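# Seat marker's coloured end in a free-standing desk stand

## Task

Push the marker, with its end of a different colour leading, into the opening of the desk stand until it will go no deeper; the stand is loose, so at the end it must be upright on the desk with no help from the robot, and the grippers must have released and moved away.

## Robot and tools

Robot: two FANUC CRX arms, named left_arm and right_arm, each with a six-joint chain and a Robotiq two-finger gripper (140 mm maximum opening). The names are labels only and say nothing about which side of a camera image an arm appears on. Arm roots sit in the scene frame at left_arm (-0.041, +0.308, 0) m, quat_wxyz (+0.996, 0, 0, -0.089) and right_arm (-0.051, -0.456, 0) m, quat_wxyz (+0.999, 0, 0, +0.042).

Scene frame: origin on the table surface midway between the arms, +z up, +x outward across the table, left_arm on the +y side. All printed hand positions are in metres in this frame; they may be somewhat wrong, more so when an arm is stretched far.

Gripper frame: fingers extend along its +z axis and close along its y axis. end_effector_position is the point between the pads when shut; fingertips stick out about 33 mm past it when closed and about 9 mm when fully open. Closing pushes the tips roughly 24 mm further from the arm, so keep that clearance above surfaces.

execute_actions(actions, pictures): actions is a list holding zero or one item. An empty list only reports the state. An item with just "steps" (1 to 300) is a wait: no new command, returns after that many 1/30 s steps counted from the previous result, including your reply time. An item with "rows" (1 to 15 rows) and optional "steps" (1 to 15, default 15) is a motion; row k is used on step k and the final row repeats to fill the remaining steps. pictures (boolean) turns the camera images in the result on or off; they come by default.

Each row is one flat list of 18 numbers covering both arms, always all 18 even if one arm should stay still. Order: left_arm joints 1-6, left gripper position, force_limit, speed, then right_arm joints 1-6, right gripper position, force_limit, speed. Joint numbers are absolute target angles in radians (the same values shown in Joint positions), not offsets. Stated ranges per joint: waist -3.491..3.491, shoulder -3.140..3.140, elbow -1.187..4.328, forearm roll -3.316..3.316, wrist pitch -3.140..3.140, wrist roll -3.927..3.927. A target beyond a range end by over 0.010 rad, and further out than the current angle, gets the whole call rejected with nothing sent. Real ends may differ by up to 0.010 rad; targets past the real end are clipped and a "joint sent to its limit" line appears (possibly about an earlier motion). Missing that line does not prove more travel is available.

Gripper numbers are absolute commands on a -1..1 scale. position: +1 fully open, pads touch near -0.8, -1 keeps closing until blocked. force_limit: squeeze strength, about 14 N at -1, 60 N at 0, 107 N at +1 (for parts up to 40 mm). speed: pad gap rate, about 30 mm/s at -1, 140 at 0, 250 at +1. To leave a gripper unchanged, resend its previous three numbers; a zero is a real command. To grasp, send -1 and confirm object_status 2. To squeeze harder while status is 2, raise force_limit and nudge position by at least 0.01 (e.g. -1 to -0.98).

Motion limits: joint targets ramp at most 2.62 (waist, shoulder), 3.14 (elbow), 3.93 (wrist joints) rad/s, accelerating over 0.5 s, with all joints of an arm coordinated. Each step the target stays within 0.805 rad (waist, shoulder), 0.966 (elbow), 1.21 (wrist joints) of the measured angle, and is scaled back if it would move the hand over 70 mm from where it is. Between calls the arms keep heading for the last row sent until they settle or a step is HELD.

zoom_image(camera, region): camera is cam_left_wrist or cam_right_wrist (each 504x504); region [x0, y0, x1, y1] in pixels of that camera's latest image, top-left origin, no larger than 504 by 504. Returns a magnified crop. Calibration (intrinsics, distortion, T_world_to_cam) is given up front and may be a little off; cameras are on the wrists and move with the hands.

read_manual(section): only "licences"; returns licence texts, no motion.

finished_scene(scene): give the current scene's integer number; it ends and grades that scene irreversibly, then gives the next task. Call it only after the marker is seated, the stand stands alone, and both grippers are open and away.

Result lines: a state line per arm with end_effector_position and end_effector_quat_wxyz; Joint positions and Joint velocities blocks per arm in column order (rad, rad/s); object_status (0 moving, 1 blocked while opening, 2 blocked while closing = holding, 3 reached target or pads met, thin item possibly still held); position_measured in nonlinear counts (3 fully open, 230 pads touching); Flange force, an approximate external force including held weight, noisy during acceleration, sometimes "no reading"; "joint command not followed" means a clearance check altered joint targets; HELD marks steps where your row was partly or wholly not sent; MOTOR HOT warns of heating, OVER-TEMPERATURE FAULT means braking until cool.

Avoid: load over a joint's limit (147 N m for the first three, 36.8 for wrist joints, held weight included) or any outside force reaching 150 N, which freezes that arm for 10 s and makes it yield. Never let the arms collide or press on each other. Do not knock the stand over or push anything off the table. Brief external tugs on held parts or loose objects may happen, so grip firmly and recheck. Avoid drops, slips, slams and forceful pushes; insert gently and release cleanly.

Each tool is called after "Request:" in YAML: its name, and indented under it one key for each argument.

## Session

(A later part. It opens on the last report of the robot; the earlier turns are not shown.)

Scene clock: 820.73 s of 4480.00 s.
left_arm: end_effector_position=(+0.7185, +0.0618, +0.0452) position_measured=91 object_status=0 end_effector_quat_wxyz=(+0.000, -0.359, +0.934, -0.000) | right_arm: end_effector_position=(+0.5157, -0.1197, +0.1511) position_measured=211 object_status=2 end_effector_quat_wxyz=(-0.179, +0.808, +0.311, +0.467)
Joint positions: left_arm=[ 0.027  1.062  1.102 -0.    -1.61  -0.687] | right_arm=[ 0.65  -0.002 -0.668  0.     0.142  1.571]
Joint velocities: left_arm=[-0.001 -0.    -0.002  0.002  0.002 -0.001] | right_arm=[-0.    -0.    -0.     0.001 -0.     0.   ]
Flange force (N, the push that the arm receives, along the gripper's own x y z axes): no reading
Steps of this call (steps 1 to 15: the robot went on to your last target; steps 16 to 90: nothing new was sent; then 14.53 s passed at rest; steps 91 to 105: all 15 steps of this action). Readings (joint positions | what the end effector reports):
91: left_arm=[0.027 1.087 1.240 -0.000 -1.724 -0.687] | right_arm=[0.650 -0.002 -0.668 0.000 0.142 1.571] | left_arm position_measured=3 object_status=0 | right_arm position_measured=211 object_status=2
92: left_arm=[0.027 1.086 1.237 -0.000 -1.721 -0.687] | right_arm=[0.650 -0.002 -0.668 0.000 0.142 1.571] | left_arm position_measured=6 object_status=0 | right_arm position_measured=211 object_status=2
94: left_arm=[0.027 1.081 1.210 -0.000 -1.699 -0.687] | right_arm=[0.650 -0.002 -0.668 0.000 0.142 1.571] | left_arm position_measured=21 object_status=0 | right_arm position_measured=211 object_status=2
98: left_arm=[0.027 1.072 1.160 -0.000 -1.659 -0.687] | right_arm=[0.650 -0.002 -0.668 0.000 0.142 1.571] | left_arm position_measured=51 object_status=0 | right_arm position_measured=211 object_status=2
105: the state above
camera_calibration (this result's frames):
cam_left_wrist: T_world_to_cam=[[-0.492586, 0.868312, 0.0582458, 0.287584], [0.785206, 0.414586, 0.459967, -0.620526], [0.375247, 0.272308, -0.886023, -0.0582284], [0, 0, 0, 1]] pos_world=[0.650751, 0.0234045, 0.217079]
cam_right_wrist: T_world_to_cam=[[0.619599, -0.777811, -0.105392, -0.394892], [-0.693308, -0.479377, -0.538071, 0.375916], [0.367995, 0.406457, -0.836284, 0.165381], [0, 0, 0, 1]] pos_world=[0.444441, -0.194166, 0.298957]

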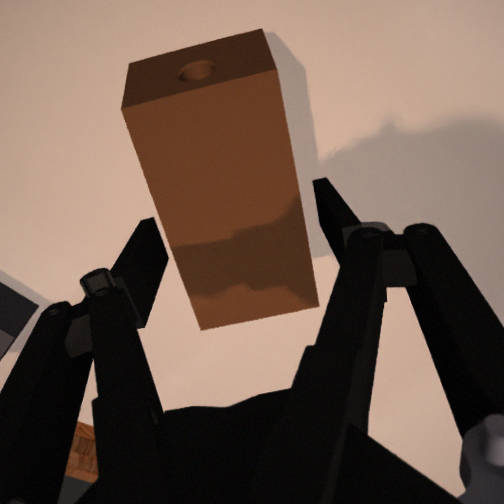

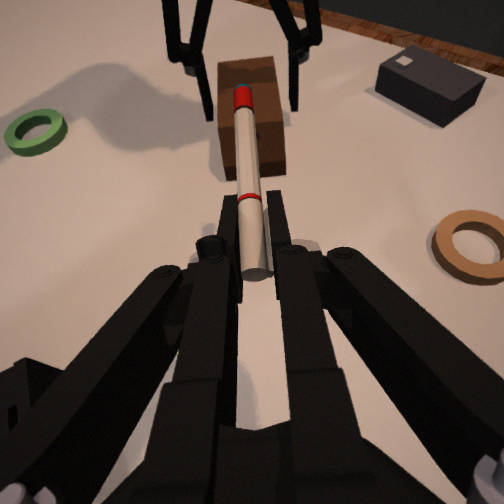

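Request:
execute_actions:
  actions:
    - {"rows": [[0.027, 1.0625, 1.102, 0.0, -1.6103, -0.687, -1, 0, -0.6, 0.65, 0.170, -0.337, 0.0, -0.278, 1.571, -1, 0.2, -0.4]], "steps": 15}
  pictures: false

Request:
execute_actions:
  actions:
    - {"rows": [[0.027, 1.0625, 1.102, 0.0, -1.6103, -0.687, -1, 0, -0.6, 0.65, 0.3428, -0.0058, 0.0, -0.6986, 1.571, -1, 0.2, -0.4]], "steps": 15}
  pictures: false

Request:
execute_actions:
  actions:
    - {"steps": 15}

Scene clock: 835.77 s of 4480.00 s.
left_arm: end_effector_position=(+0.7184, +0.0618, +0.0450) position_measured=135 object_status=0 end_effector_quat_wxyz=(-0.000, -0.359, +0.934, -0.000) | right_arm: end_effector_position=(+0.5539, -0.0854, +0.1284) position_measured=211 object_status=2 end_effector_quat_wxyz=(-0.137, +0.862, +0.331, +0.358)
Joint positions: left_arm=[ 0.027  1.063  1.102  0.    -1.61  -0.687] | right_arm=[ 0.65   0.17  -0.338  0.    -0.277  1.571]
Joint velocities: left_arm=[ 0.    -0.001 -0.001 -0.001 -0.    -0.   ] | right_arm=[ 0.     0.018  0.033  0.    -0.048 -0.   ]
Flange force (N, the push that the arm receives, along the gripper's own x y z axes): no reading
Steps of this call (steps 1 to 15: the robot went on to your last target; steps 16 to 90: nothing new was sent; then 11.53 s passed at rest; steps 91 to 105: all 15 steps of this action). Readings (joint positions | what the end effector reports):
91: left_arm=[0.027 1.063 1.102 0.000 -1.610 -0.687] | right_arm=[0.650 -0.002 -0.668 -0.000 0.142 1.571] | left_arm position_measured=91 object_status=0 | right_arm position_measured=211 object_status=2
92: left_arm=[0.027 1.063 1.102 0.000 -1.610 -0.687] | right_arm=[0.650 -0.000 -0.665 0.000 0.138 1.571] | left_arm position_measured=92 object_status=0 | right_arm position_measured=211 object_status=2
94: left_arm=[0.027 1.063 1.102 0.000 -1.610 -0.687] | right_arm=[0.650 0.013 -0.638 0.000 0.104 1.571] | left_arm position_measured=100 object_status=0 | right_arm position_measured=211 object_status=2
98: left_arm=[0.027 1.063 1.102 0.000 -1.610 -0.687] | right_arm=[0.650 0.083 -0.504 0.000 -0.066 1.571] | left_arm position_measured=116 object_status=0 | right_arm position_measured=211 object_status=2
105: the state above

Scene clock: 836.27 s of 4480.00 s.
left_arm: end_effector_position=(+0.7184, +0.0618, +0.0450) position_measured=135 object_status=2 end_effector_quat_wxyz=(-0.000, -0.359, +0.934, -0.000) | right_arm: end_effector_position=(+0.5708, -0.0701, +0.1156) position_measured=211 object_status=2 end_effector_quat_wxyz=(-0.093, +0.902, +0.346, +0.242)
Joint positions: left_arm=[ 0.027  1.063  1.102  0.    -1.61  -0.687] | right_arm=[ 0.65   0.342 -0.007  0.    -0.697  1.571]
Joint velocities: left_arm=[ 0.001  0.001  0.001  0.    -0.    -0.   ] | right_arm=[ 0.     0.017  0.034 -0.001 -0.049 -0.   ]
Flange force (N, the push that the arm receives, along the gripper's own x y z axes): left_arm=no reading | right_arm=[11.6 0.3 4.3]
Steps of this call (steps 1 to 15: all 15 steps of this action). Readings (joint positions | what the end effector reports):
1: left_arm=[0.027 1.063 1.102 0.000 -1.610 -0.687] | right_arm=[0.650 0.170 -0.337 0.000 -0.278 1.571] | left_arm position_measured=135 object_status=0 | right_arm position_measured=211 object_status=2
2: left_arm=[0.027 1.063 1.102 0.000 -1.610 -0.687] | right_arm=[0.650 0.172 -0.334 0.000 -0.283 1.571] | left_arm position_measured=135 object_status=0 | right_arm position_measured=211 object_status=2
4: left_arm=[0.027 1.063 1.102 0.000 -1.610 -0.687] | right_arm=[0.650 0.185 -0.307 0.000 -0.316 1.571] | left_arm position_measured=135 object_status=2 | right_arm position_measured=211 object_status=2
8: left_arm=[0.027 1.063 1.102 0.000 -1.610 -0.687] | right_arm=[0.650 0.256 -0.173 0.000 -0.487 1.571] | left_arm position_measured=135 object_status=2 | right_arm position_measured=211 object_status=2
15: the state above

Scene clock: 836.77 s of 4480.00 s.
left_arm: end_effector_position=(+0.7184, +0.0618, +0.0450) position_measured=135 object_status=2 end_effector_quat_wxyz=(-0.000, -0.359, +0.934, +0.000) | right_arm: end_effector_position=(+0.5708, -0.0701, +0.1155) position_measured=211 object_status=2 end_effector_quat_wxyz=(-0.093, +0.902, +0.346, +0.242)
Joint positions: left_arm=[ 0.027  1.063  1.102  0.    -1.61  -0.687] | right_arm=[ 0.65   0.343 -0.006  0.    -0.699  1.571]
Joint velocities: left_arm=[ 0.001  0.    -0.001 -0.001  0.    -0.   ] | right_arm=[ 0.     0.001  0.     0.001 -0.     0.   ]
Flange force (N, the push that the arm receives, along the gripper's own x y z axes): left_arm=no reading | right_arm=[2.5 0.9 -2.1]
Steps of this call (steps 1 to 15: the robot went on to your last target). Readings (joint positions | what the end effector reports):
1: left_arm=[0.027 1.063 1.102 0.000 -1.610 -0.687] | right_arm=[0.650 0.343 -0.006 0.000 -0.698 1.571] | left_arm position_measured=135 object_status=2 | right_arm position_measured=211 object_status=2
2: left_arm=[0.027 1.063 1.102 0.000 -1.610 -0.687] | right_arm=[0.650 0.343 -0.006 0.000 -0.698 1.571] | left_arm position_measured=135 object_status=2 | right_arm position_measured=211 object_status=2
4: left_arm=[0.027 1.063 1.102 0.000 -1.610 -0.687] | right_arm=[0.650 0.343 -0.006 0.000 -0.699 1.571] | left_arm position_measured=135 object_status=2 | right_arm position_measured=211 object_status=2
8: left_arm=[0.027 1.063 1.102 0.000 -1.610 -0.687] | right_arm=[0.650 0.343 -0.006 0.000 -0.699 1.571] | left_arm position_measured=135 object_status=2 | right_arm position_measured=211 object_status=2
15: the state above
All arms were judged still, so your last target was given up. Only a new action makes them travel on or press farther. Fingers that are still opening or closing keep moving.
camera_calibration (this result's frames):
cam_left_wrist: T_world_to_cam=[[-0.492536, 0.868333, 0.0583656, 0.287528], [0.785351, 0.414566, 0.459739, -0.620469], [0.37501, 0.272276, -0.886134, -0.0581896], [0, 0, 0, 1]] pos_world=[0.650725, 0.023399, 0.216908]
cam_right_wrist: T_world_to_cam=[[0.586432, -0.80769, -0.0611037, -0.382466], [-0.809993, -0.584472, -0.0480042, 0.421412], [0.00305915, 0.0776448, -0.996976, 0.299018], [0, 0, 0, 1]] pos_world=[0.564717, -0.0858281, 0.294974]

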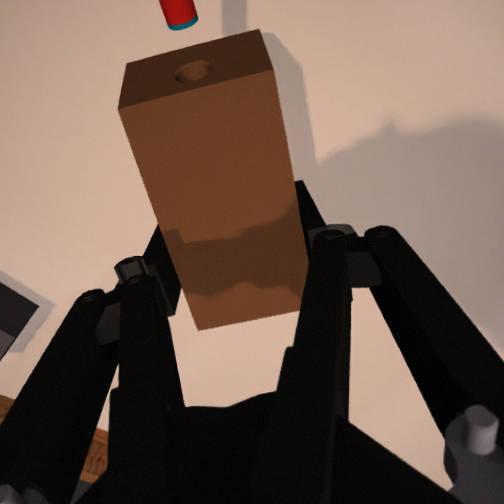

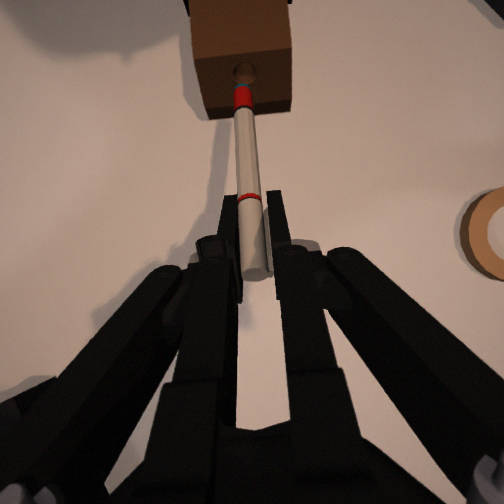

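Both cameras see the tip and the hole. Let me zoom in.

Request:
zoom_image:
  camera: "cam_right_wrist"
  region: [180, 20, 310, 150]

Request:
zoom_image:
  camera: "cam_left_wrist"
  region: [110, 0, 290, 120]

Region (180, 20, 310, 150) of cam_right_wrist's 504x504 image, scaled by 3.877, with more detail than that image has.

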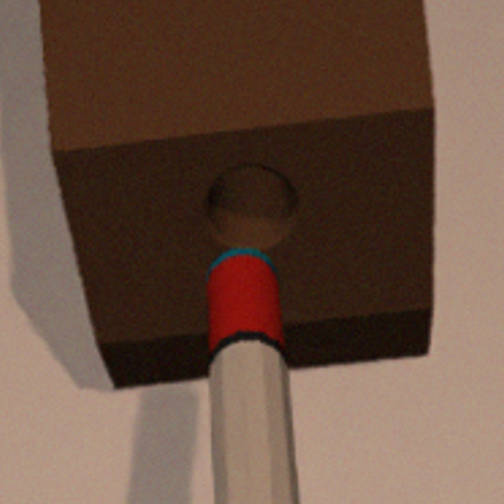

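Region (110, 0, 290, 120) of cam_left_wrist's 504x504 image, scaled by 2.800, with more detail than that image has.

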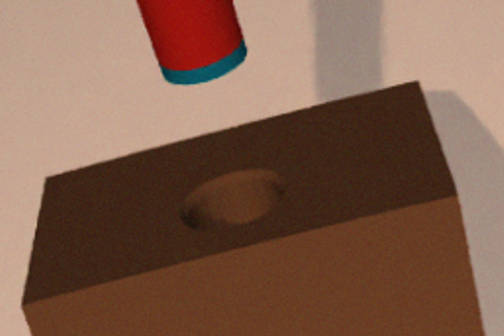

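Request:
execute_actions:
  actions:
    - {"rows": [[0.027, 1.0625, 1.102, 0.0, -1.6103, -0.687, -1, 0, -0.6, 0.649, 0.3615, 0.007, 0.0, -0.6927, 1.571, -1, 0.2, -0.4], [0.027, 1.0625, 1.102, 0.0, -1.6103, -0.687, -1, 0, -0.6, 0.649, 0.3615, 0.007, 0.0, -0.6927, 1.571, -1, 0.2, -0.4], [0.027, 1.0625, 1.102, 0.0, -1.6103, -0.687, -1, 0, -0.6, 0.649, 0.3615, 0.007, 0.0, -0.6927, 1.571, -1, 0.2, -0.4], [0.027, 1.0625, 1.102, 0.0, -1.6103, -0.687, -1, 0, -0.6, 0.649, 0.3615, 0.007, 0.0, -0.6927, 1.571, -1, 0.2, -0.4], [0.027, 1.0625, 1.102, 0.0, -1.6103, -0.687, -1, 0, -0.6, 0.649, 0.3615, 0.007, 0.0, -0.6927, 1.571, -1, 0.2, -0.4], [0.027, 1.0625, 1.102, 0.0, -1.6103, -0.687, -1, 0, -0.6, 0.6479, 0.3803, 0.0198, 0.0, -0.6867, 1.571, -1, 0.2, -0.4]], "steps": 15}

Request:
zoom_image:
  camera: "cam_right_wrist"
  region: [180, 20, 310, 150]

Request:
zoom_image:
  camera: "cam_left_wrist"
  region: [110, 0, 290, 120]

Scene clock: 946.03 s of 4480.00 s.
left_arm: end_effector_position=(+0.7184, +0.0618, +0.0450) position_measured=135 object_status=2 end_effector_quat_wxyz=(-0.000, -0.359, +0.934, +0.000) | right_arm: end_effector_position=(+0.5810, -0.0630, +0.1053) position_measured=211 object_status=2 end_effector_quat_wxyz=(-0.093, +0.902, +0.345, +0.242)
Joint positions: left_arm=[ 0.027  1.063  1.102 -0.    -1.61  -0.687] | right_arm=[ 0.648  0.38   0.02   0.    -0.687  1.571]
Joint velocities: left_arm=[ 0.001  0.    -0.     0.001  0.001  0.   ] | right_arm=[-0.     0.001  0.    -0.001  0.    -0.   ]
Flange force (N, the push that the arm receives, along the gripper's own x y z axes): left_arm=no reading | right_arm=[0.4 0.5 -4.6]
Steps of this call (steps 1 to 90: nothing new was sent; then 105.77 s passed at rest; steps 91 to 105: all 15 steps of this action). Readings (joint positions | what the end effector reports):
91: left_arm=[0.027 1.063 1.102 0.000 -1.610 -0.687] | right_arm=[0.650 0.343 -0.006 0.000 -0.699 1.571] | left_arm position_measured=135 object_status=2 | right_arm position_measured=211 object_status=2
92: left_arm=[0.027 1.063 1.102 -0.000 -1.610 -0.687] | right_arm=[0.650 0.346 -0.004 0.000 -0.698 1.571] | left_arm position_measured=135 object_status=2 | right_arm position_measured=211 object_status=2
94: left_arm=[0.027 1.063 1.102 -0.000 -1.610 -0.687] | right_arm=[0.650 0.360 0.005 0.000 -0.694 1.571] | left_arm position_measured=135 object_status=2 | right_arm position_measured=211 object_status=2
98: left_arm=[0.027 1.063 1.102 0.000 -1.610 -0.687] | right_arm=[0.648 0.372 0.014 0.000 -0.689 1.571] | left_arm position_measured=135 object_status=2 | right_arm position_measured=211 object_status=2
105: the state above
camera_calibration (this result's frames):
cam_left_wrist: T_world_to_cam=[[-0.492568, 0.868314, 0.0583729, 0.287549], [0.785335, 0.41459, 0.459744, -0.620461], [0.375001, 0.272297, -0.886131, -0.0581871], [0, 0, 0, 1]] pos_world=[0.650727, 0.0233982, 0.216906]
cam_right_wrist: T_world_to_cam=[[0.584759, -0.808902, -0.0611067, -0.382406], [-0.8112, -0.582793, -0.0480309, 0.434154], [0.00323976, 0.0776562, -0.996975, 0.288141], [0, 0, 0, 1]] pos_world=[0.574868, -0.0786828, 0.284755]

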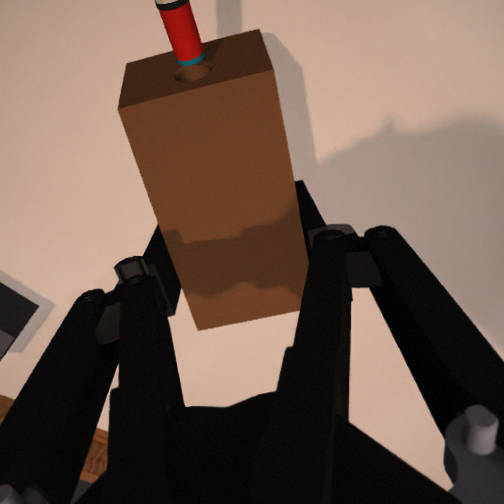

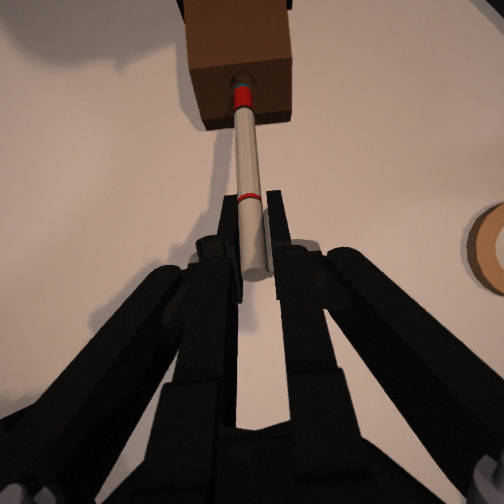

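Region (180, 20, 310, 150) of cam_right_wrist's 504x504 image, scaled by 3.877, with more detail than that image has.

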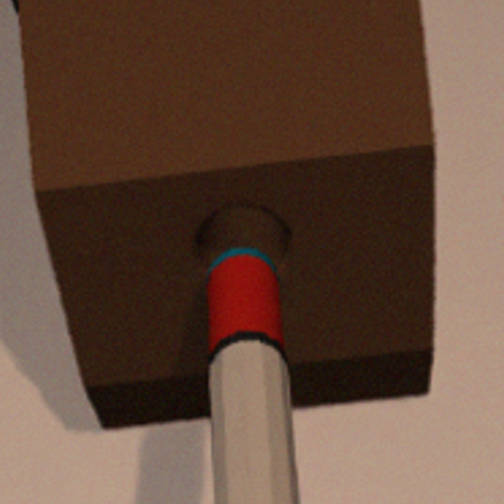

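Region (110, 0, 290, 120) of cam_left_wrist's 504x504 image, scaled by 2.800, with more detail than that image has.

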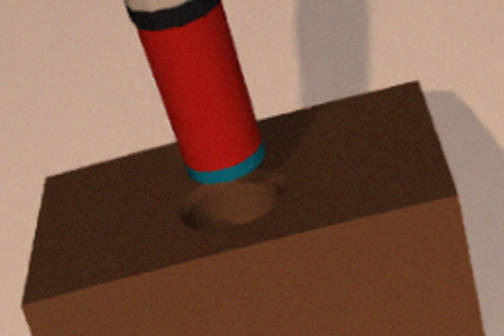

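Request:
execute_actions:
  actions:
    - {"rows": [[0.027, 1.0625, 1.102, 0.0, -1.6103, -0.687, -1, 0, -0.6, 0.6479, 0.3827, 0.0219, 0.0, -0.6864, 1.571, -1, 0.2, -0.4], [0.027, 1.0625, 1.102, 0.0, -1.6103, -0.687, -1, 0, -0.6, 0.6479, 0.3851, 0.0240, 0.0, -0.6861, 1.571, -1, 0.2, -0.4], [0.027, 1.0625, 1.102, 0.0, -1.6103, -0.687, -1, 0, -0.6, 0.6479, 0.3875, 0.0261, 0.0, -0.6858, 1.571, -1, 0.2, -0.4], [0.027, 1.0625, 1.102, 0.0, -1.6103, -0.687, -1, 0, -0.6, 0.6479, 0.3899, 0.0283, 0.0, -0.6855, 1.571, -1, 0.2, -0.4], [0.027, 1.0625, 1.102, 0.0, -1.6103, -0.687, -1, 0, -0.6, 0.6479, 0.3923, 0.0304, 0.0, -0.6852, 1.571, -1, 0.2, -0.4], [0.027, 1.0625, 1.102, 0.0, -1.6103, -0.687, -1, 0, -0.6, 0.6479, 0.3947, 0.0325, 0.0, -0.6849, 1.571, -1, 0.2, -0.4], [0.027, 1.0625, 1.102, 0.0, -1.6103, -0.687, -1, 0, -0.6, 0.6479, 0.3972, 0.0346, 0.0, -0.6846, 1.571, -1, 0.2, -0.4], [0.027, 1.0625, 1.102, 0.0, -1.6103, -0.687, -1, 0, -0.6, 0.6479, 0.3996, 0.0367, 0.0, -0.6843, 1.571, -1, 0.2, -0.4], [0.027, 1.0625, 1.102, 0.0, -1.6103, -0.687, -1, 0, -0.6, 0.6479, 0.4020, 0.0388, 0.0, -0.6840, 1.571, -1, 0.2, -0.4], [0.027, 1.0625, 1.102, 0.0, -1.6103, -0.687, -1, 0, -0.6, 0.6479, 0.4044, 0.0410, 0.0, -0.6837, 1.571, -1, 0.2, -0.4], [0.027, 1.0625, 1.102, 0.0, -1.6103, -0.687, -1, 0, -0.6, 0.6479, 0.4068, 0.0431, 0.0, -0.6835, 1.571, -1, 0.2, -0.4], [0.027, 1.0625, 1.102, 0.0, -1.6103, -0.687, -1, 0, -0.6, 0.6479, 0.4092, 0.0452, 0.0, -0.6832, 1.571, -1, 0.2, -0.4]], "steps": 15}

Request:
zoom_image:
  camera: "cam_right_wrist"
  region: [180, 20, 310, 150]

Request:
zoom_image:
  camera: "cam_left_wrist"
  region: [110, 0, 290, 120]

Scene clock: 990.37 s of 4480.00 s.
left_arm: end_effector_position=(+0.7184, +0.0618, +0.0450) position_measured=135 object_status=2 end_effector_quat_wxyz=(+0.000, -0.359, +0.934, +0.000) | right_arm: end_effector_position=(+0.5887, -0.0560, +0.0993) position_measured=211 object_status=2 end_effector_quat_wxyz=(-0.093, +0.902, +0.345, +0.242)
Joint positions: left_arm=[ 0.027  1.063  1.102 -0.    -1.61  -0.687] | right_arm=[ 0.648  0.409  0.045 -0.    -0.683  1.571]
Joint velocities: left_arm=[-0.001 -0.001 -0.001  0.001 -0.     0.002] | right_arm=[-0.     0.     0.004  0.     0.     0.   ]
Flange force (N, the push that the arm receives, along the gripper's own x y z axes): left_arm=no reading | right_arm=[10.1 3.6 -2.6]
Steps of this call (steps 1 to 15: the robot went on to your last target; steps 16 to 90: nothing new was sent; then 40.83 s passed at rest; steps 91 to 105: all 15 steps of this action). Readings (joint positions | what the end effector reports):
91: left_arm=[0.027 1.063 1.102 -0.000 -1.610 -0.687] | right_arm=[0.648 0.380 0.020 -0.000 -0.687 1.571] | left_arm position_measured=135 object_status=2 | right_arm position_measured=211 object_status=2
92: left_arm=[0.027 1.063 1.102 -0.000 -1.610 -0.687] | right_arm=[0.648 0.381 0.020 -0.000 -0.687 1.571] | left_arm position_measured=135 object_status=2 | right_arm position_measured=211 object_status=2
94: left_arm=[0.027 1.063 1.102 -0.000 -1.610 -0.687] | right_arm=[0.648 0.386 0.024 -0.000 -0.686 1.571] | left_arm position_measured=135 object_status=2 | right_arm position_measured=211 object_status=2
98: left_arm=[0.027 1.063 1.102 -0.000 -1.610 -0.687] | right_arm=[0.648 0.395 0.033 -0.000 -0.685 1.571] | left_arm position_measured=135 object_status=2 | right_arm position_measured=211 object_status=2
105: the state above
camera_calibration (this result's frames):
cam_left_wrist: T_world_to_cam=[[-0.492569, 0.868313, 0.0583712, 0.28755], [0.785327, 0.414587, 0.459759, -0.620463], [0.375015, 0.272304, -0.886123, -0.0581964], [0, 0, 0, 1]] pos_world=[0.65073, 0.0233996, 0.21691]
cam_right_wrist: T_world_to_cam=[[0.584749, -0.808908, -0.0611338, -0.381668], [-0.811208, -0.582782, -0.0480275, 0.444164], [0.0032221, 0.0776762, -0.996973, 0.281654], [0, 0, 0, 1]] pos_world=[0.582581, -0.0717609, 0.278801]

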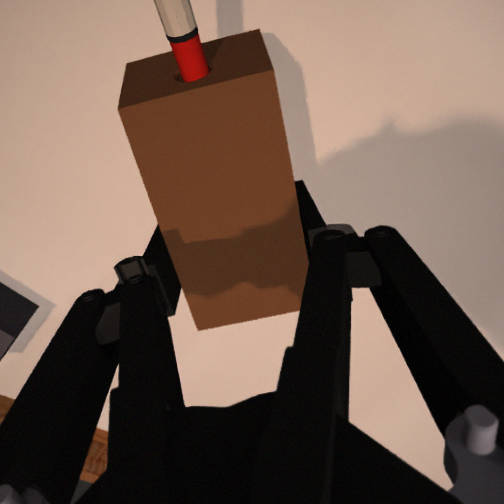

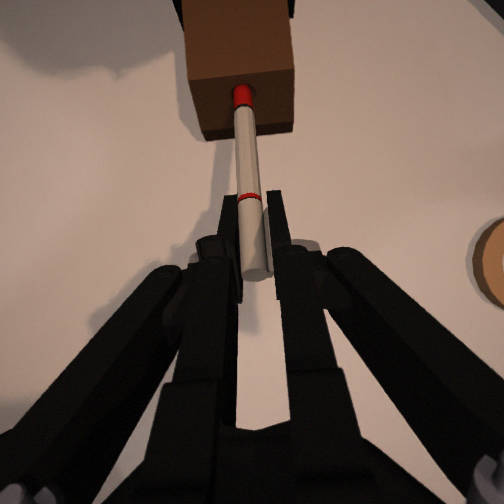

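Region (180, 20, 310, 150) of cam_right_wrist's 504x504 image, scaled by 3.877, with more detail than that image has.

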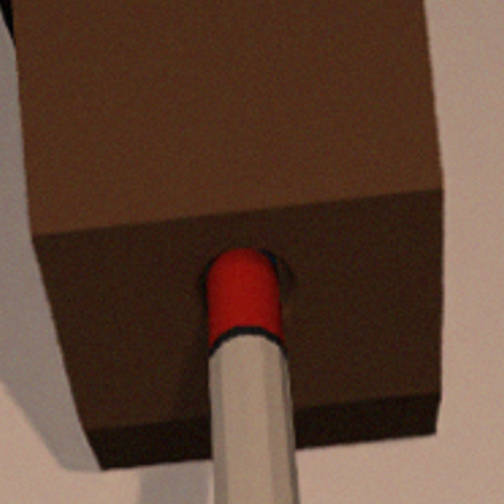

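Region (110, 0, 290, 120) of cam_left_wrist's 504x504 image, scaled by 2.800, with more detail than that image has.

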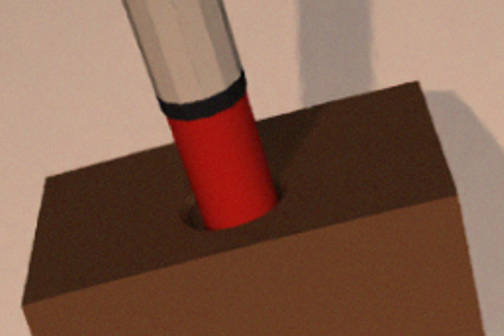

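Request:
execute_actions:
  actions: []

Scene clock: 1020.27 s of 4480.00 s.
left_arm: end_effector_position=(+0.7184, +0.0618, +0.0450) position_measured=135 object_status=2 end_effector_quat_wxyz=(+0.000, -0.359, +0.934, +0.000) | right_arm: end_effector_position=(+0.5887, -0.0560, +0.0993) position_measured=211 object_status=2 end_effector_quat_wxyz=(-0.093, +0.902, +0.345, +0.242)
Joint positions: left_arm=[ 0.027  1.063  1.102 -0.    -1.61  -0.687] | right_arm=[ 0.648  0.409  0.045  0.    -0.683  1.571]
Joint velocities: left_arm=[ 0.     0.001  0.001 -0.001  0.     0.   ] | right_arm=[ 0.     0.     0.    -0.001 -0.     0.   ]
Flange force (N, the push that the arm receives, along the gripper's own x y z axes): left_arm=no reading | right_arm=[4.3 1.7 -5.5]
Steps of this call (steps 1 to 15: the robot went on to your last target; steps 16 to 90: nothing new was sent; then 26.90 s passed at rest). Readings (joint positions | what the end effector reports):
1: left_arm=[0.027 1.063 1.102 -0.000 -1.610 -0.687] | right_arm=[0.648 0.409 0.045 -0.000 -0.683 1.571] | left_arm position_measured=135 object_status=2 | right_arm position_measured=211 object_status=2
2: left_arm=[0.027 1.063 1.102 -0.000 -1.610 -0.687] | right_arm=[0.648 0.409 0.045 -0.000 -0.683 1.571] | left_arm position_measured=135 object_status=2 | right_arm position_measured=211 object_status=2
4: left_arm=[0.027 1.063 1.102 -0.000 -1.610 -0.687] | right_arm=[0.648 0.409 0.045 -0.000 -0.683 1.571] | left_arm position_measured=135 object_status=2 | right_arm position_measured=211 object_status=2
8: left_arm=[0.027 1.063 1.102 -0.000 -1.610 -0.687] | right_arm=[0.648 0.409 0.045 -0.000 -0.683 1.571] | left_arm position_measured=135 object_status=2 | right_arm position_measured=211 object_status=2
90: the state above
All arms were judged still, so your last target was given up. Only a new action makes them travel on or press farther. Fingers that are still opening or closing keep moving.
camera_calibration (this result's frames):
cam_left_wrist: T_world_to_cam=[[-0.492569, 0.868313, 0.0583715, 0.28755], [0.785327, 0.414587, 0.459759, -0.620463], [0.375015, 0.272304, -0.886123, -0.0581964], [0, 0, 0, 1]] pos_world=[0.65073, 0.0233996, 0.21691]
cam_right_wrist: T_world_to_cam=[[0.584755, -0.808905, -0.0611094, -0.381678], [-0.811203, -0.582791, -0.0480034, 0.444185], [0.00321621, 0.0776424, -0.996976, 0.281625], [0, 0, 0, 1]] pos_world=[0.582606, -0.0717404, 0.278772]

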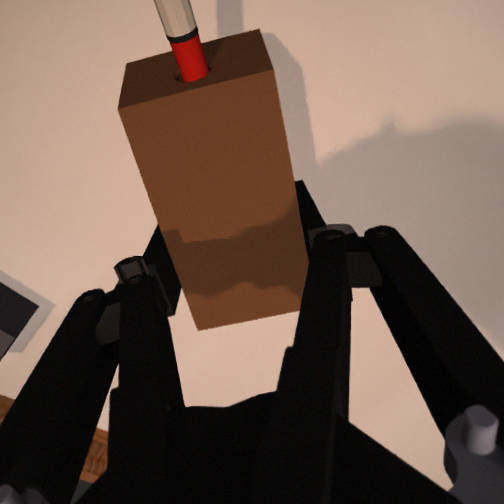

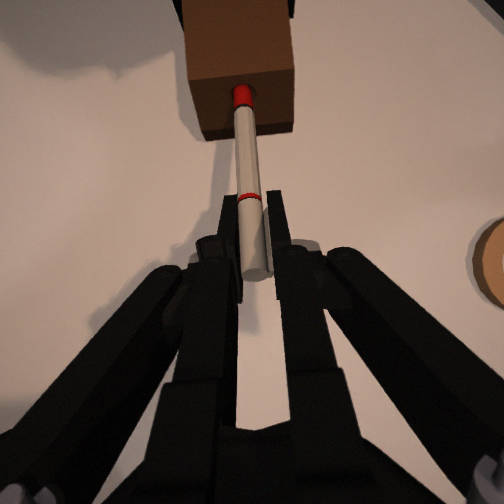

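Request:
execute_actions:
  actions:
    - {"rows": [[0.027,1.0625,1.102,0.0,-1.6103,-0.687,-1,0,-0.6,0.6477,0.4113,0.0471,0.0,-0.6830,1.571,-1,0.2,-0.4],[0.027,1.0625,1.102,0.0,-1.6103,-0.687,-1,0,-0.6,0.6476,0.4134,0.0490,0.0,-0.6828,1.571,-1,0.2,-0.4],[0.027,1.0625,1.102,0.0,-1.6103,-0.687,-1,0,-0.6,0.6475,0.4155,0.0509,0.0,-0.6826,1.571,-1,0.2,-0.4],[0.027,1.0625,1.102,0.0,-1.6103,-0.687,-1,0,-0.6,0.6475,0.4176,0.0527,0.0,-0.6824,1.571,-1,0.2,-0.4],[0.027,1.0625,1.102,0.0,-1.6103,-0.687,-1,0,-0.6,0.6475,0.4197,0.0546,0.0,-0.6822,1.571,-1,0.2,-0.4],[0.027,1.0625,1.102,0.0,-1.6103,-0.687,-1,0,-0.6,0.6475,0.4218,0.0565,0.0,-0.6820,1.571,-1,0.2,-0.4],[0.027,1.0625,1.102,0.0,-1.6103,-0.687,-1,0,-0.6,0.6475,0.4239,0.0584,0.0,-0.6818,1.571,-1,0.2,-0.4],[0.027,1.0625,1.102,0.0,-1.6103,-0.687,-1,0,-0.6,0.6475,0.4249,0.0594,0.0,-0.6817,1.571,-1,0.2,-0.4]], "steps": 15}

Scene clock: 1038.17 s of 4480.00 s.
left_arm: end_effector_position=(+0.7184, +0.0618, +0.0450) position_measured=135 object_status=2 end_effector_quat_wxyz=(-0.000, -0.359, +0.934, +0.000) | right_arm: end_effector_position=(+0.5931, -0.0525, +0.0961) position_measured=211 object_status=2 end_effector_quat_wxyz=(-0.092, +0.902, +0.345, +0.242)
Joint positions: left_arm=[ 0.027  1.063  1.102  0.    -1.61  -0.687] | right_arm=[ 0.648  0.425  0.059  0.    -0.682  1.571]
Joint velocities: left_arm=[ 0.    -0.     0.001  0.001 -0.     0.001] | right_arm=[-0.     0.     0.    -0.001  0.     0.   ]
Flange force (N, the push that the arm receives, along the gripper's own x y z axes): left_arm=no reading | right_arm=[6.5 1.5 -5.6]
Steps of this call (steps 1 to 90: nothing new was sent; then 14.40 s passed at rest; steps 91 to 105: all 15 steps of this action). Readings (joint positions | what the end effector reports):
91: left_arm=[0.027 1.063 1.102 0.000 -1.610 -0.687] | right_arm=[0.648 0.409 0.045 0.000 -0.683 1.571] | left_arm position_measured=135 object_status=2 | right_arm position_measured=211 object_status=2
92: left_arm=[0.027 1.063 1.102 0.000 -1.610 -0.687] | right_arm=[0.648 0.410 0.046 0.000 -0.683 1.571] | left_arm position_measured=135 object_status=2 | right_arm position_measured=211 object_status=2
94: left_arm=[0.027 1.063 1.102 0.000 -1.610 -0.687] | right_arm=[0.648 0.414 0.050 0.000 -0.683 1.571] | left_arm position_measured=135 object_status=2 | right_arm position_measured=211 object_status=2
98: left_arm=[0.027 1.063 1.102 0.000 -1.610 -0.687] | right_arm=[0.648 0.423 0.057 0.000 -0.682 1.571] | left_arm position_measured=135 object_status=2 | right_arm position_measured=211 object_status=2
105: the state above
camera_calibration (this result's frames):
cam_left_wrist: T_world_to_cam=[[-0.492569, 0.868314, 0.0583633, 0.287553], [0.785328, 0.414591, 0.459754, -0.620463], [0.375014, 0.272295, -0.886126, -0.0581923], [0, 0, 0, 1]] pos_world=[0.650729, 0.0233978, 0.216912]
cam_right_wrist: T_world_to_cam=[[0.584439, -0.809135, -0.0610958, -0.38141], [-0.811431, -0.582472, -0.0480136, 0.449781], [0.00326287, 0.077636, -0.996976, 0.278119], [0, 0, 0, 1]] pos_world=[0.58697, -0.0682199, 0.275571]

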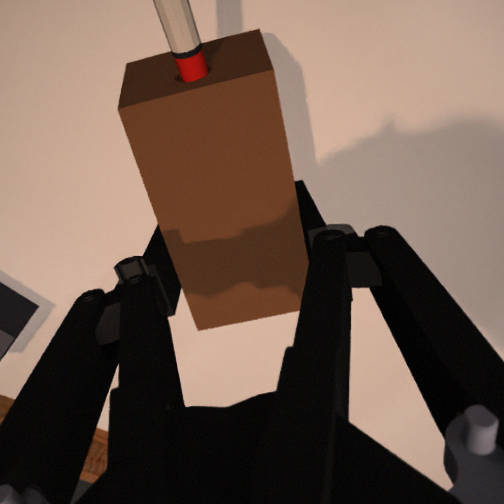

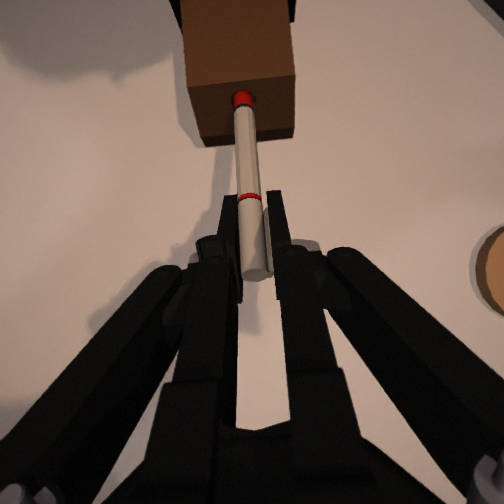

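Going in well. Continue.

Request:
execute_actions:
  actions:
    - {"rows": [[0.027,1.0625,1.102,0.0,-1.6103,-0.687,-1,0,-0.6,0.6475,0.4269,0.0612,0.0,-0.6815,1.571,-1,0.2,-0.4],[0.027,1.0625,1.102,0.0,-1.6103,-0.687,-1,0,-0.6,0.6475,0.4289,0.0629,0.0,-0.6813,1.571,-1,0.2,-0.4],[0.027,1.0625,1.102,0.0,-1.6103,-0.687,-1,0,-0.6,0.6475,0.4308,0.0647,0.0,-0.6811,1.571,-1,0.2,-0.4],[0.027,1.0625,1.102,0.0,-1.6103,-0.687,-1,0,-0.6,0.6475,0.4328,0.0665,0.0,-0.6809,1.571,-1,0.2,-0.4],[0.027,1.0625,1.102,0.0,-1.6103,-0.687,-1,0,-0.6,0.6475,0.4347,0.0682,0.0,-0.6808,1.571,-1,0.2,-0.4],[0.027,1.0625,1.102,0.0,-1.6103,-0.687,-1,0,-0.6,0.6475,0.4367,0.0700,0.0,-0.6806,1.571,-1,0.2,-0.4],[0.027,1.0625,1.102,0.0,-1.6103,-0.687,-1,0,-0.6,0.6475,0.4386,0.0717,0.0,-0.6804,1.571,-1,0.2,-0.4],[0.027,1.0625,1.102,0.0,-1.6103,-0.687,-1,0,-0.6,0.6475,0.4406,0.0735,0.0,-0.6802,1.571,-1,0.2,-0.4]], "steps": 15}

Scene clock: 1051.23 s of 4480.00 s.
left_arm: end_effector_position=(+0.7184, +0.0618, +0.0450) position_measured=135 object_status=2 end_effector_quat_wxyz=(-0.000, -0.359, +0.934, +0.000) | right_arm: end_effector_position=(+0.5973, -0.0488, +0.0927) position_measured=211 object_status=2 end_effector_quat_wxyz=(-0.092, +0.902, +0.345, +0.242)
Joint positions: left_arm=[ 0.027  1.062  1.102  0.    -1.61  -0.687] | right_arm=[ 0.647  0.441  0.073 -0.    -0.68   1.571]
Joint velocities: left_arm=[ 0.002 -0.     0.002 -0.001  0.     0.   ] | right_arm=[0.    0.    0.    0.001 0.    0.   ]
Flange force (N, the push that the arm receives, along the gripper's own x y z axes): left_arm=no reading | right_arm=[7.9 2.3 -6.5]
Steps of this call (steps 1 to 15: the robot went on to your last target; steps 16 to 90: nothing new was sent; then 9.57 s passed at rest; steps 91 to 105: all 15 steps of this action). Readings (joint positions | what the end effector reports):
91: left_arm=[0.027 1.062 1.102 0.000 -1.610 -0.687] | right_arm=[0.648 0.425 0.059 0.000 -0.682 1.571] | left_arm position_measured=135 object_status=2 | right_arm position_measured=211 object_status=2
92: left_arm=[0.027 1.062 1.102 0.000 -1.610 -0.687] | right_arm=[0.647 0.426 0.060 -0.000 -0.682 1.571] | left_arm position_measured=135 object_status=2 | right_arm position_measured=211 object_status=2
94: left_arm=[0.027 1.062 1.102 0.000 -1.610 -0.687] | right_arm=[0.647 0.430 0.064 -0.000 -0.681 1.571] | left_arm position_measured=135 object_status=2 | right_arm position_measured=211 object_status=2
98: left_arm=[0.027 1.062 1.102 0.000 -1.610 -0.687] | right_arm=[0.647 0.437 0.071 -0.000 -0.681 1.571] | left_arm position_measured=135 object_status=2 | right_arm position_measured=211 object_status=2
105: the state above
camera_calibration (this result's frames):
cam_left_wrist: T_world_to_cam=[[-0.492569, 0.868314, 0.0583611, 0.287553], [0.785327, 0.414591, 0.459756, -0.620463], [0.375017, 0.272294, -0.886125, -0.0581923], [0, 0, 0, 1]] pos_world=[0.650729, 0.0233977, 0.216914]
cam_right_wrist: T_world_to_cam=[[0.584419, -0.809148, -0.0611065, -0.381022], [-0.811446, -0.582461, -0.0479086, 0.455142], [0.00317298, 0.0775833, -0.996981, 0.274516], [0, 0, 0, 1]] pos_world=[0.591128, -0.0644983, 0.27221]

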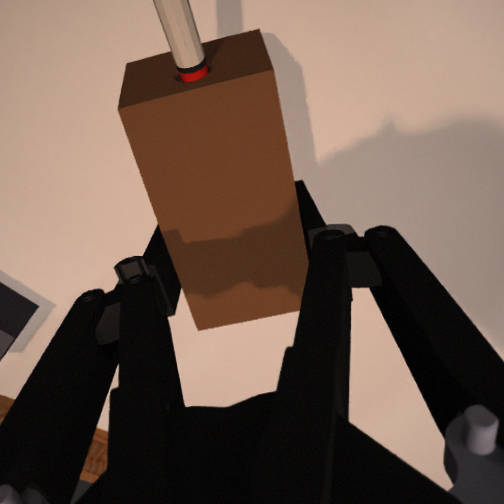

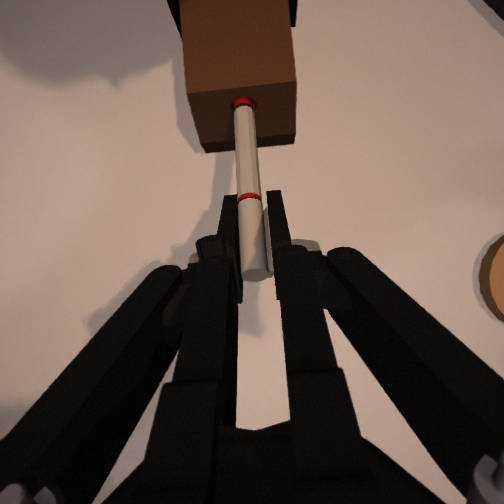

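Request:
execute_actions:
  actions:
    - {"rows": [[0.027,1.0625,1.102,0.0,-1.6103,-0.687,-1,0,-0.6,0.6475,0.4429,0.0759,0.0,-0.6802,1.571,-1,0.2,-0.4],[0.027,1.0625,1.102,0.0,-1.6103,-0.687,-1,0,-0.6,0.6475,0.4452,0.0782,0.0,-0.6803,1.571,-1,0.2,-0.4],[0.027,1.0625,1.102,0.0,-1.6103,-0.687,-1,0,-0.6,0.6475,0.4475,0.0806,0.0,-0.6803,1.571,-1,0.2,-0.4],[0.027,1.0625,1.102,0.0,-1.6103,-0.687,-1,0,-0.6,0.6475,0.4498,0.0830,0.0,-0.6804,1.571,-1,0.2,-0.4],[0.027,1.0625,1.102,0.0,-1.6103,-0.687,-1,0,-0.6,0.6475,0.4522,0.0853,0.0,-0.6804,1.571,-1,0.2,-0.4],[0.027,1.0625,1.102,0.0,-1.6103,-0.687,-1,0,-0.6,0.6475,0.4545,0.0877,0.0,-0.6805,1.571,-1,0.2,-0.4],[0.027,1.0625,1.102,0.0,-1.6103,-0.687,-1,0,-0.6,0.6475,0.4568,0.0900,0.0,-0.6805,1.571,-1,0.2,-0.4],[0.027,1.0625,1.102,0.0,-1.6103,-0.687,-1,0,-0.6,0.6475,0.4591,0.0924,0.0,-0.6806,1.571,-1,0.2,-0.4]], "steps": 15}

Scene clock: 1070.17 s of 4480.00 s.
left_arm: end_effector_position=(+0.7185, +0.0619, +0.0450) position_measured=135 object_status=2 end_effector_quat_wxyz=(+0.000, -0.359, +0.933, +0.000) | right_arm: end_effector_position=(+0.6024, -0.0442, +0.0896) position_measured=211 object_status=2 end_effector_quat_wxyz=(-0.092, +0.902, +0.345, +0.242)
Joint positions: left_arm=[ 0.027  1.062  1.102 -0.    -1.61  -0.687] | right_arm=[ 0.647  0.459  0.092 -0.    -0.681  1.571]
Joint velocities: left_arm=[-0.001 -0.     0.     0.     0.     0.001] | right_arm=[0.    0.002 0.001 0.001 0.002 0.   ]
Flange force (N, the push that the arm receives, along the gripper's own x y z axes): left_arm=no reading | right_arm=[-46.5 3.2 -78.3]
Steps of this call (steps 1 to 15: the robot went on to your last target; steps 16 to 90: nothing new was sent; then 15.43 s passed at rest; steps 91 to 105: all 15 steps of this action). Readings (joint positions | what the end effector reports):
91: left_arm=[0.027 1.062 1.102 0.000 -1.610 -0.687] | right_arm=[0.647 0.441 0.074 -0.000 -0.680 1.571] | left_arm position_measured=135 object_status=2 | right_arm position_measured=211 object_status=2
92: left_arm=[0.027 1.062 1.102 0.000 -1.610 -0.687] | right_arm=[0.647 0.442 0.075 -0.000 -0.680 1.571] | left_arm position_measured=135 object_status=2 | right_arm position_measured=211 object_status=2
94: left_arm=[0.027 1.062 1.102 0.000 -1.610 -0.687] | right_arm=[0.647 0.446 0.079 -0.000 -0.680 1.571] | left_arm position_measured=135 object_status=2 | right_arm position_measured=211 object_status=2
98: left_arm=[0.027 1.062 1.102 0.000 -1.610 -0.687] | right_arm=[0.647 0.455 0.088 -0.000 -0.681 1.571] | left_arm position_measured=135 object_status=2 | right_arm position_measured=211 object_status=2
105: the state above
camera_calibration (this result's frames):
cam_left_wrist: T_world_to_cam=[[-0.492674, 0.868252, 0.0583923, 0.287566], [0.785181, 0.414601, 0.459996, -0.620512], [0.375183, 0.272477, -0.885999, -0.0583904], [0, 0, 0, 1]] pos_world=[0.650798, 0.0234956, 0.216908]
cam_right_wrist: T_world_to_cam=[[0.584414, -0.809153, -0.0610941, -0.380495], [-0.81145, -0.582465, -0.0477898, 0.461781], [0.00308412, 0.0775038, -0.996987, 0.271033], [0, 0, 0, 1]] pos_world=[0.596243, -0.0599131, 0.269039]

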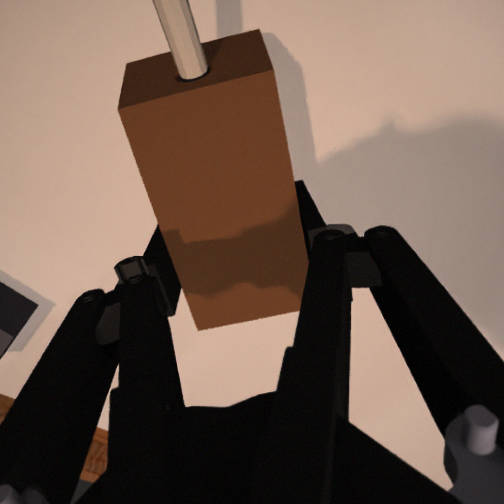

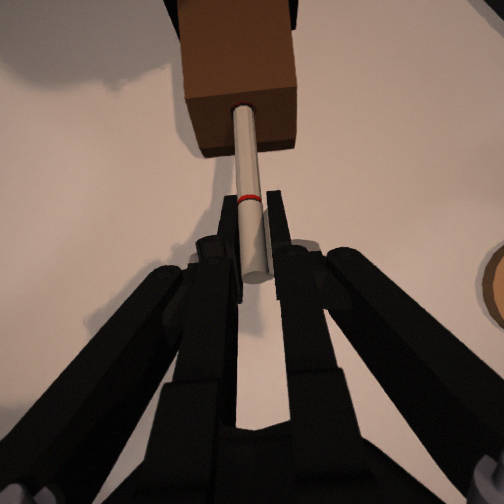

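Request:
execute_actions:
  actions:
    - {"rows": [[0.027,1.0625,1.102,0.0,-1.6103,-0.687,-1,0,-0.6,0.6475,0.4570,0.0902,0.0,-0.6805,1.571,-1,0.2,-0.4],[0.027,1.0625,1.102,0.0,-1.6103,-0.687,-1,0,-0.6,0.6475,0.4560,0.0892,0.0,-0.6805,1.571,-1,0.2,-0.4],[0.027,1.0625,1.102,0.0,-1.6103,-0.687,-1,0,-0.6,0.6475,0.4555,0.0887,0.0,-0.6805,1.571,-1,0.2,-0.4]], "steps": 10}
  pictures: false

Scene clock: 1079.90 s of 4480.00 s.
left_arm: end_effector_position=(+0.7184, +0.0618, +0.0450) position_measured=135 object_status=2 end_effector_quat_wxyz=(-0.000, -0.359, +0.934, +0.000) | right_arm: end_effector_position=(+0.6014, -0.0450, +0.0902) position_measured=212 object_status=2 end_effector_quat_wxyz=(-0.092, +0.902, +0.345, +0.242)
Joint positions: left_arm=[ 0.027  1.062  1.102  0.    -1.61  -0.687] | right_arm=[ 0.647  0.456  0.089  0.    -0.68   1.571]
Joint velocities: left_arm=[-0.001 -0.001 -0.     0.001  0.001  0.001] | right_arm=[-0.    -0.    -0.    -0.001 -0.003  0.   ]
Flange force (N, the push that the arm receives, along the gripper's own x y z axes): left_arm=no reading | right_arm=[-3.7 1.7 -7.3]
Steps of this call (steps 1 to 15: the robot went on to your last target; steps 16 to 90: nothing new was sent; then 6.40 s passed at rest; steps 91 to 100: all 10 steps of this action). Readings (joint positions | what the end effector reports):
91: left_arm=[0.027 1.062 1.102 0.000 -1.610 -0.687] | right_arm=[0.647 0.459 0.092 -0.000 -0.681 1.571] | left_arm position_measured=135 object_status=2 | right_arm position_measured=211 object_status=2
92: left_arm=[0.027 1.062 1.102 0.000 -1.610 -0.687] | right_arm=[0.647 0.459 0.092 0.000 -0.680 1.571] | left_arm position_measured=135 object_status=2 | right_arm position_measured=211 object_status=2
94: left_arm=[0.027 1.062 1.102 0.000 -1.610 -0.687] | right_arm=[0.647 0.456 0.089 0.000 -0.680 1.571] | left_arm position_measured=135 object_status=2 | right_arm position_measured=211 object_status=2
98: left_arm=[0.027 1.062 1.102 0.000 -1.610 -0.687] | right_arm=[0.647 0.456 0.089 0.000 -0.680 1.571] | left_arm position_measured=135 object_status=2 | right_arm position_measured=212 object_status=2
100: the state above

Request:
execute_actions:
  actions:
    - {"rows": [[0.027,1.0625,1.102,0.0,-1.6103,-0.687,-1,0,-0.6,0.6475,0.4555,0.0887,0.0,-0.6805,1.571,-0.2,0.2,-0.4]], "steps": 15}

Scene clock: 1083.87 s of 4480.00 s.
left_arm: end_effector_position=(+0.7184, +0.0618, +0.0450) position_measured=135 object_status=2 end_effector_quat_wxyz=(-0.000, -0.359, +0.934, -0.000) | right_arm: end_effector_position=(+0.6014, -0.0451, +0.0902) position_measured=154 object_status=0 end_effector_quat_wxyz=(-0.092, +0.902, +0.345, +0.242)
Joint positions: left_arm=[ 0.027  1.063  1.102  0.    -1.61  -0.687] | right_arm=[ 0.648  0.455  0.089  0.    -0.68   1.571]
Joint velocities: left_arm=[ 0.    -0.002  0.001  0.001 -0.001  0.001] | right_arm=[-0.     0.001 -0.    -0.001  0.    -0.   ]
Flange force (N, the push that the arm receives, along the gripper's own x y z axes): left_arm=no reading | right_arm=[3.6 1.6 -2.4]
Steps of this call (steps 1 to 15: the robot went on to your last target; steps 16 to 90: nothing new was sent; then 0.47 s passed at rest; steps 91 to 105: all 15 steps of this action). Readings (joint positions | what the end effector reports):
91: left_arm=[0.027 1.062 1.102 0.000 -1.610 -0.687] | right_arm=[0.648 0.455 0.089 0.000 -0.680 1.571] | left_arm position_measured=135 object_status=2 | right_arm position_measured=212 object_status=0
92: left_arm=[0.027 1.062 1.102 0.000 -1.610 -0.687] | right_arm=[0.648 0.456 0.089 0.000 -0.681 1.571] | left_arm position_measured=135 object_status=2 | right_arm position_measured=212 object_status=0
94: left_arm=[0.027 1.063 1.102 0.000 -1.610 -0.687] | right_arm=[0.648 0.455 0.089 0.000 -0.680 1.571] | left_arm position_measured=135 object_status=2 | right_arm position_measured=199 object_status=0
98: left_arm=[0.027 1.063 1.102 0.000 -1.610 -0.687] | right_arm=[0.648 0.455 0.089 0.000 -0.681 1.571] | left_arm position_measured=135 object_status=2 | right_arm position_measured=178 object_status=0
105: the state above
camera_calibration (this result's frames):
cam_left_wrist: T_world_to_cam=[[-0.492537, 0.868332, 0.0583646, 0.287555], [0.785363, 0.414577, 0.459707, -0.620442], [0.374982, 0.27226, -0.886151, -0.0581708], [0, 0, 0, 1]] pos_world=[0.650717, 0.0233653, 0.216891]
cam_right_wrist: T_world_to_cam=[[0.584465, -0.809116, -0.0610908, -0.380586], [-0.811413, -0.582506, -0.0479126, 0.46052], [0.00318107, 0.0775731, -0.996982, 0.27169], [0, 0, 0, 1]] pos_world=[0.595247, -0.0607589, 0.269685]

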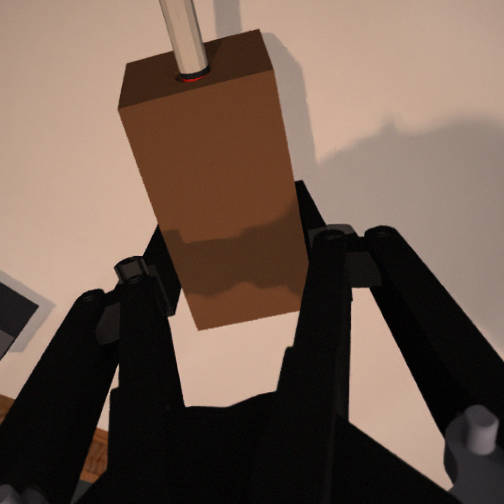

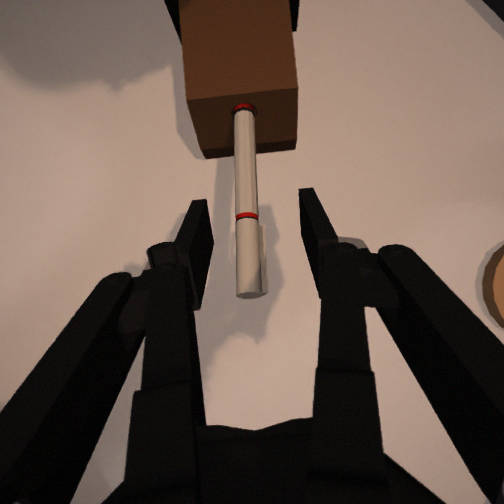

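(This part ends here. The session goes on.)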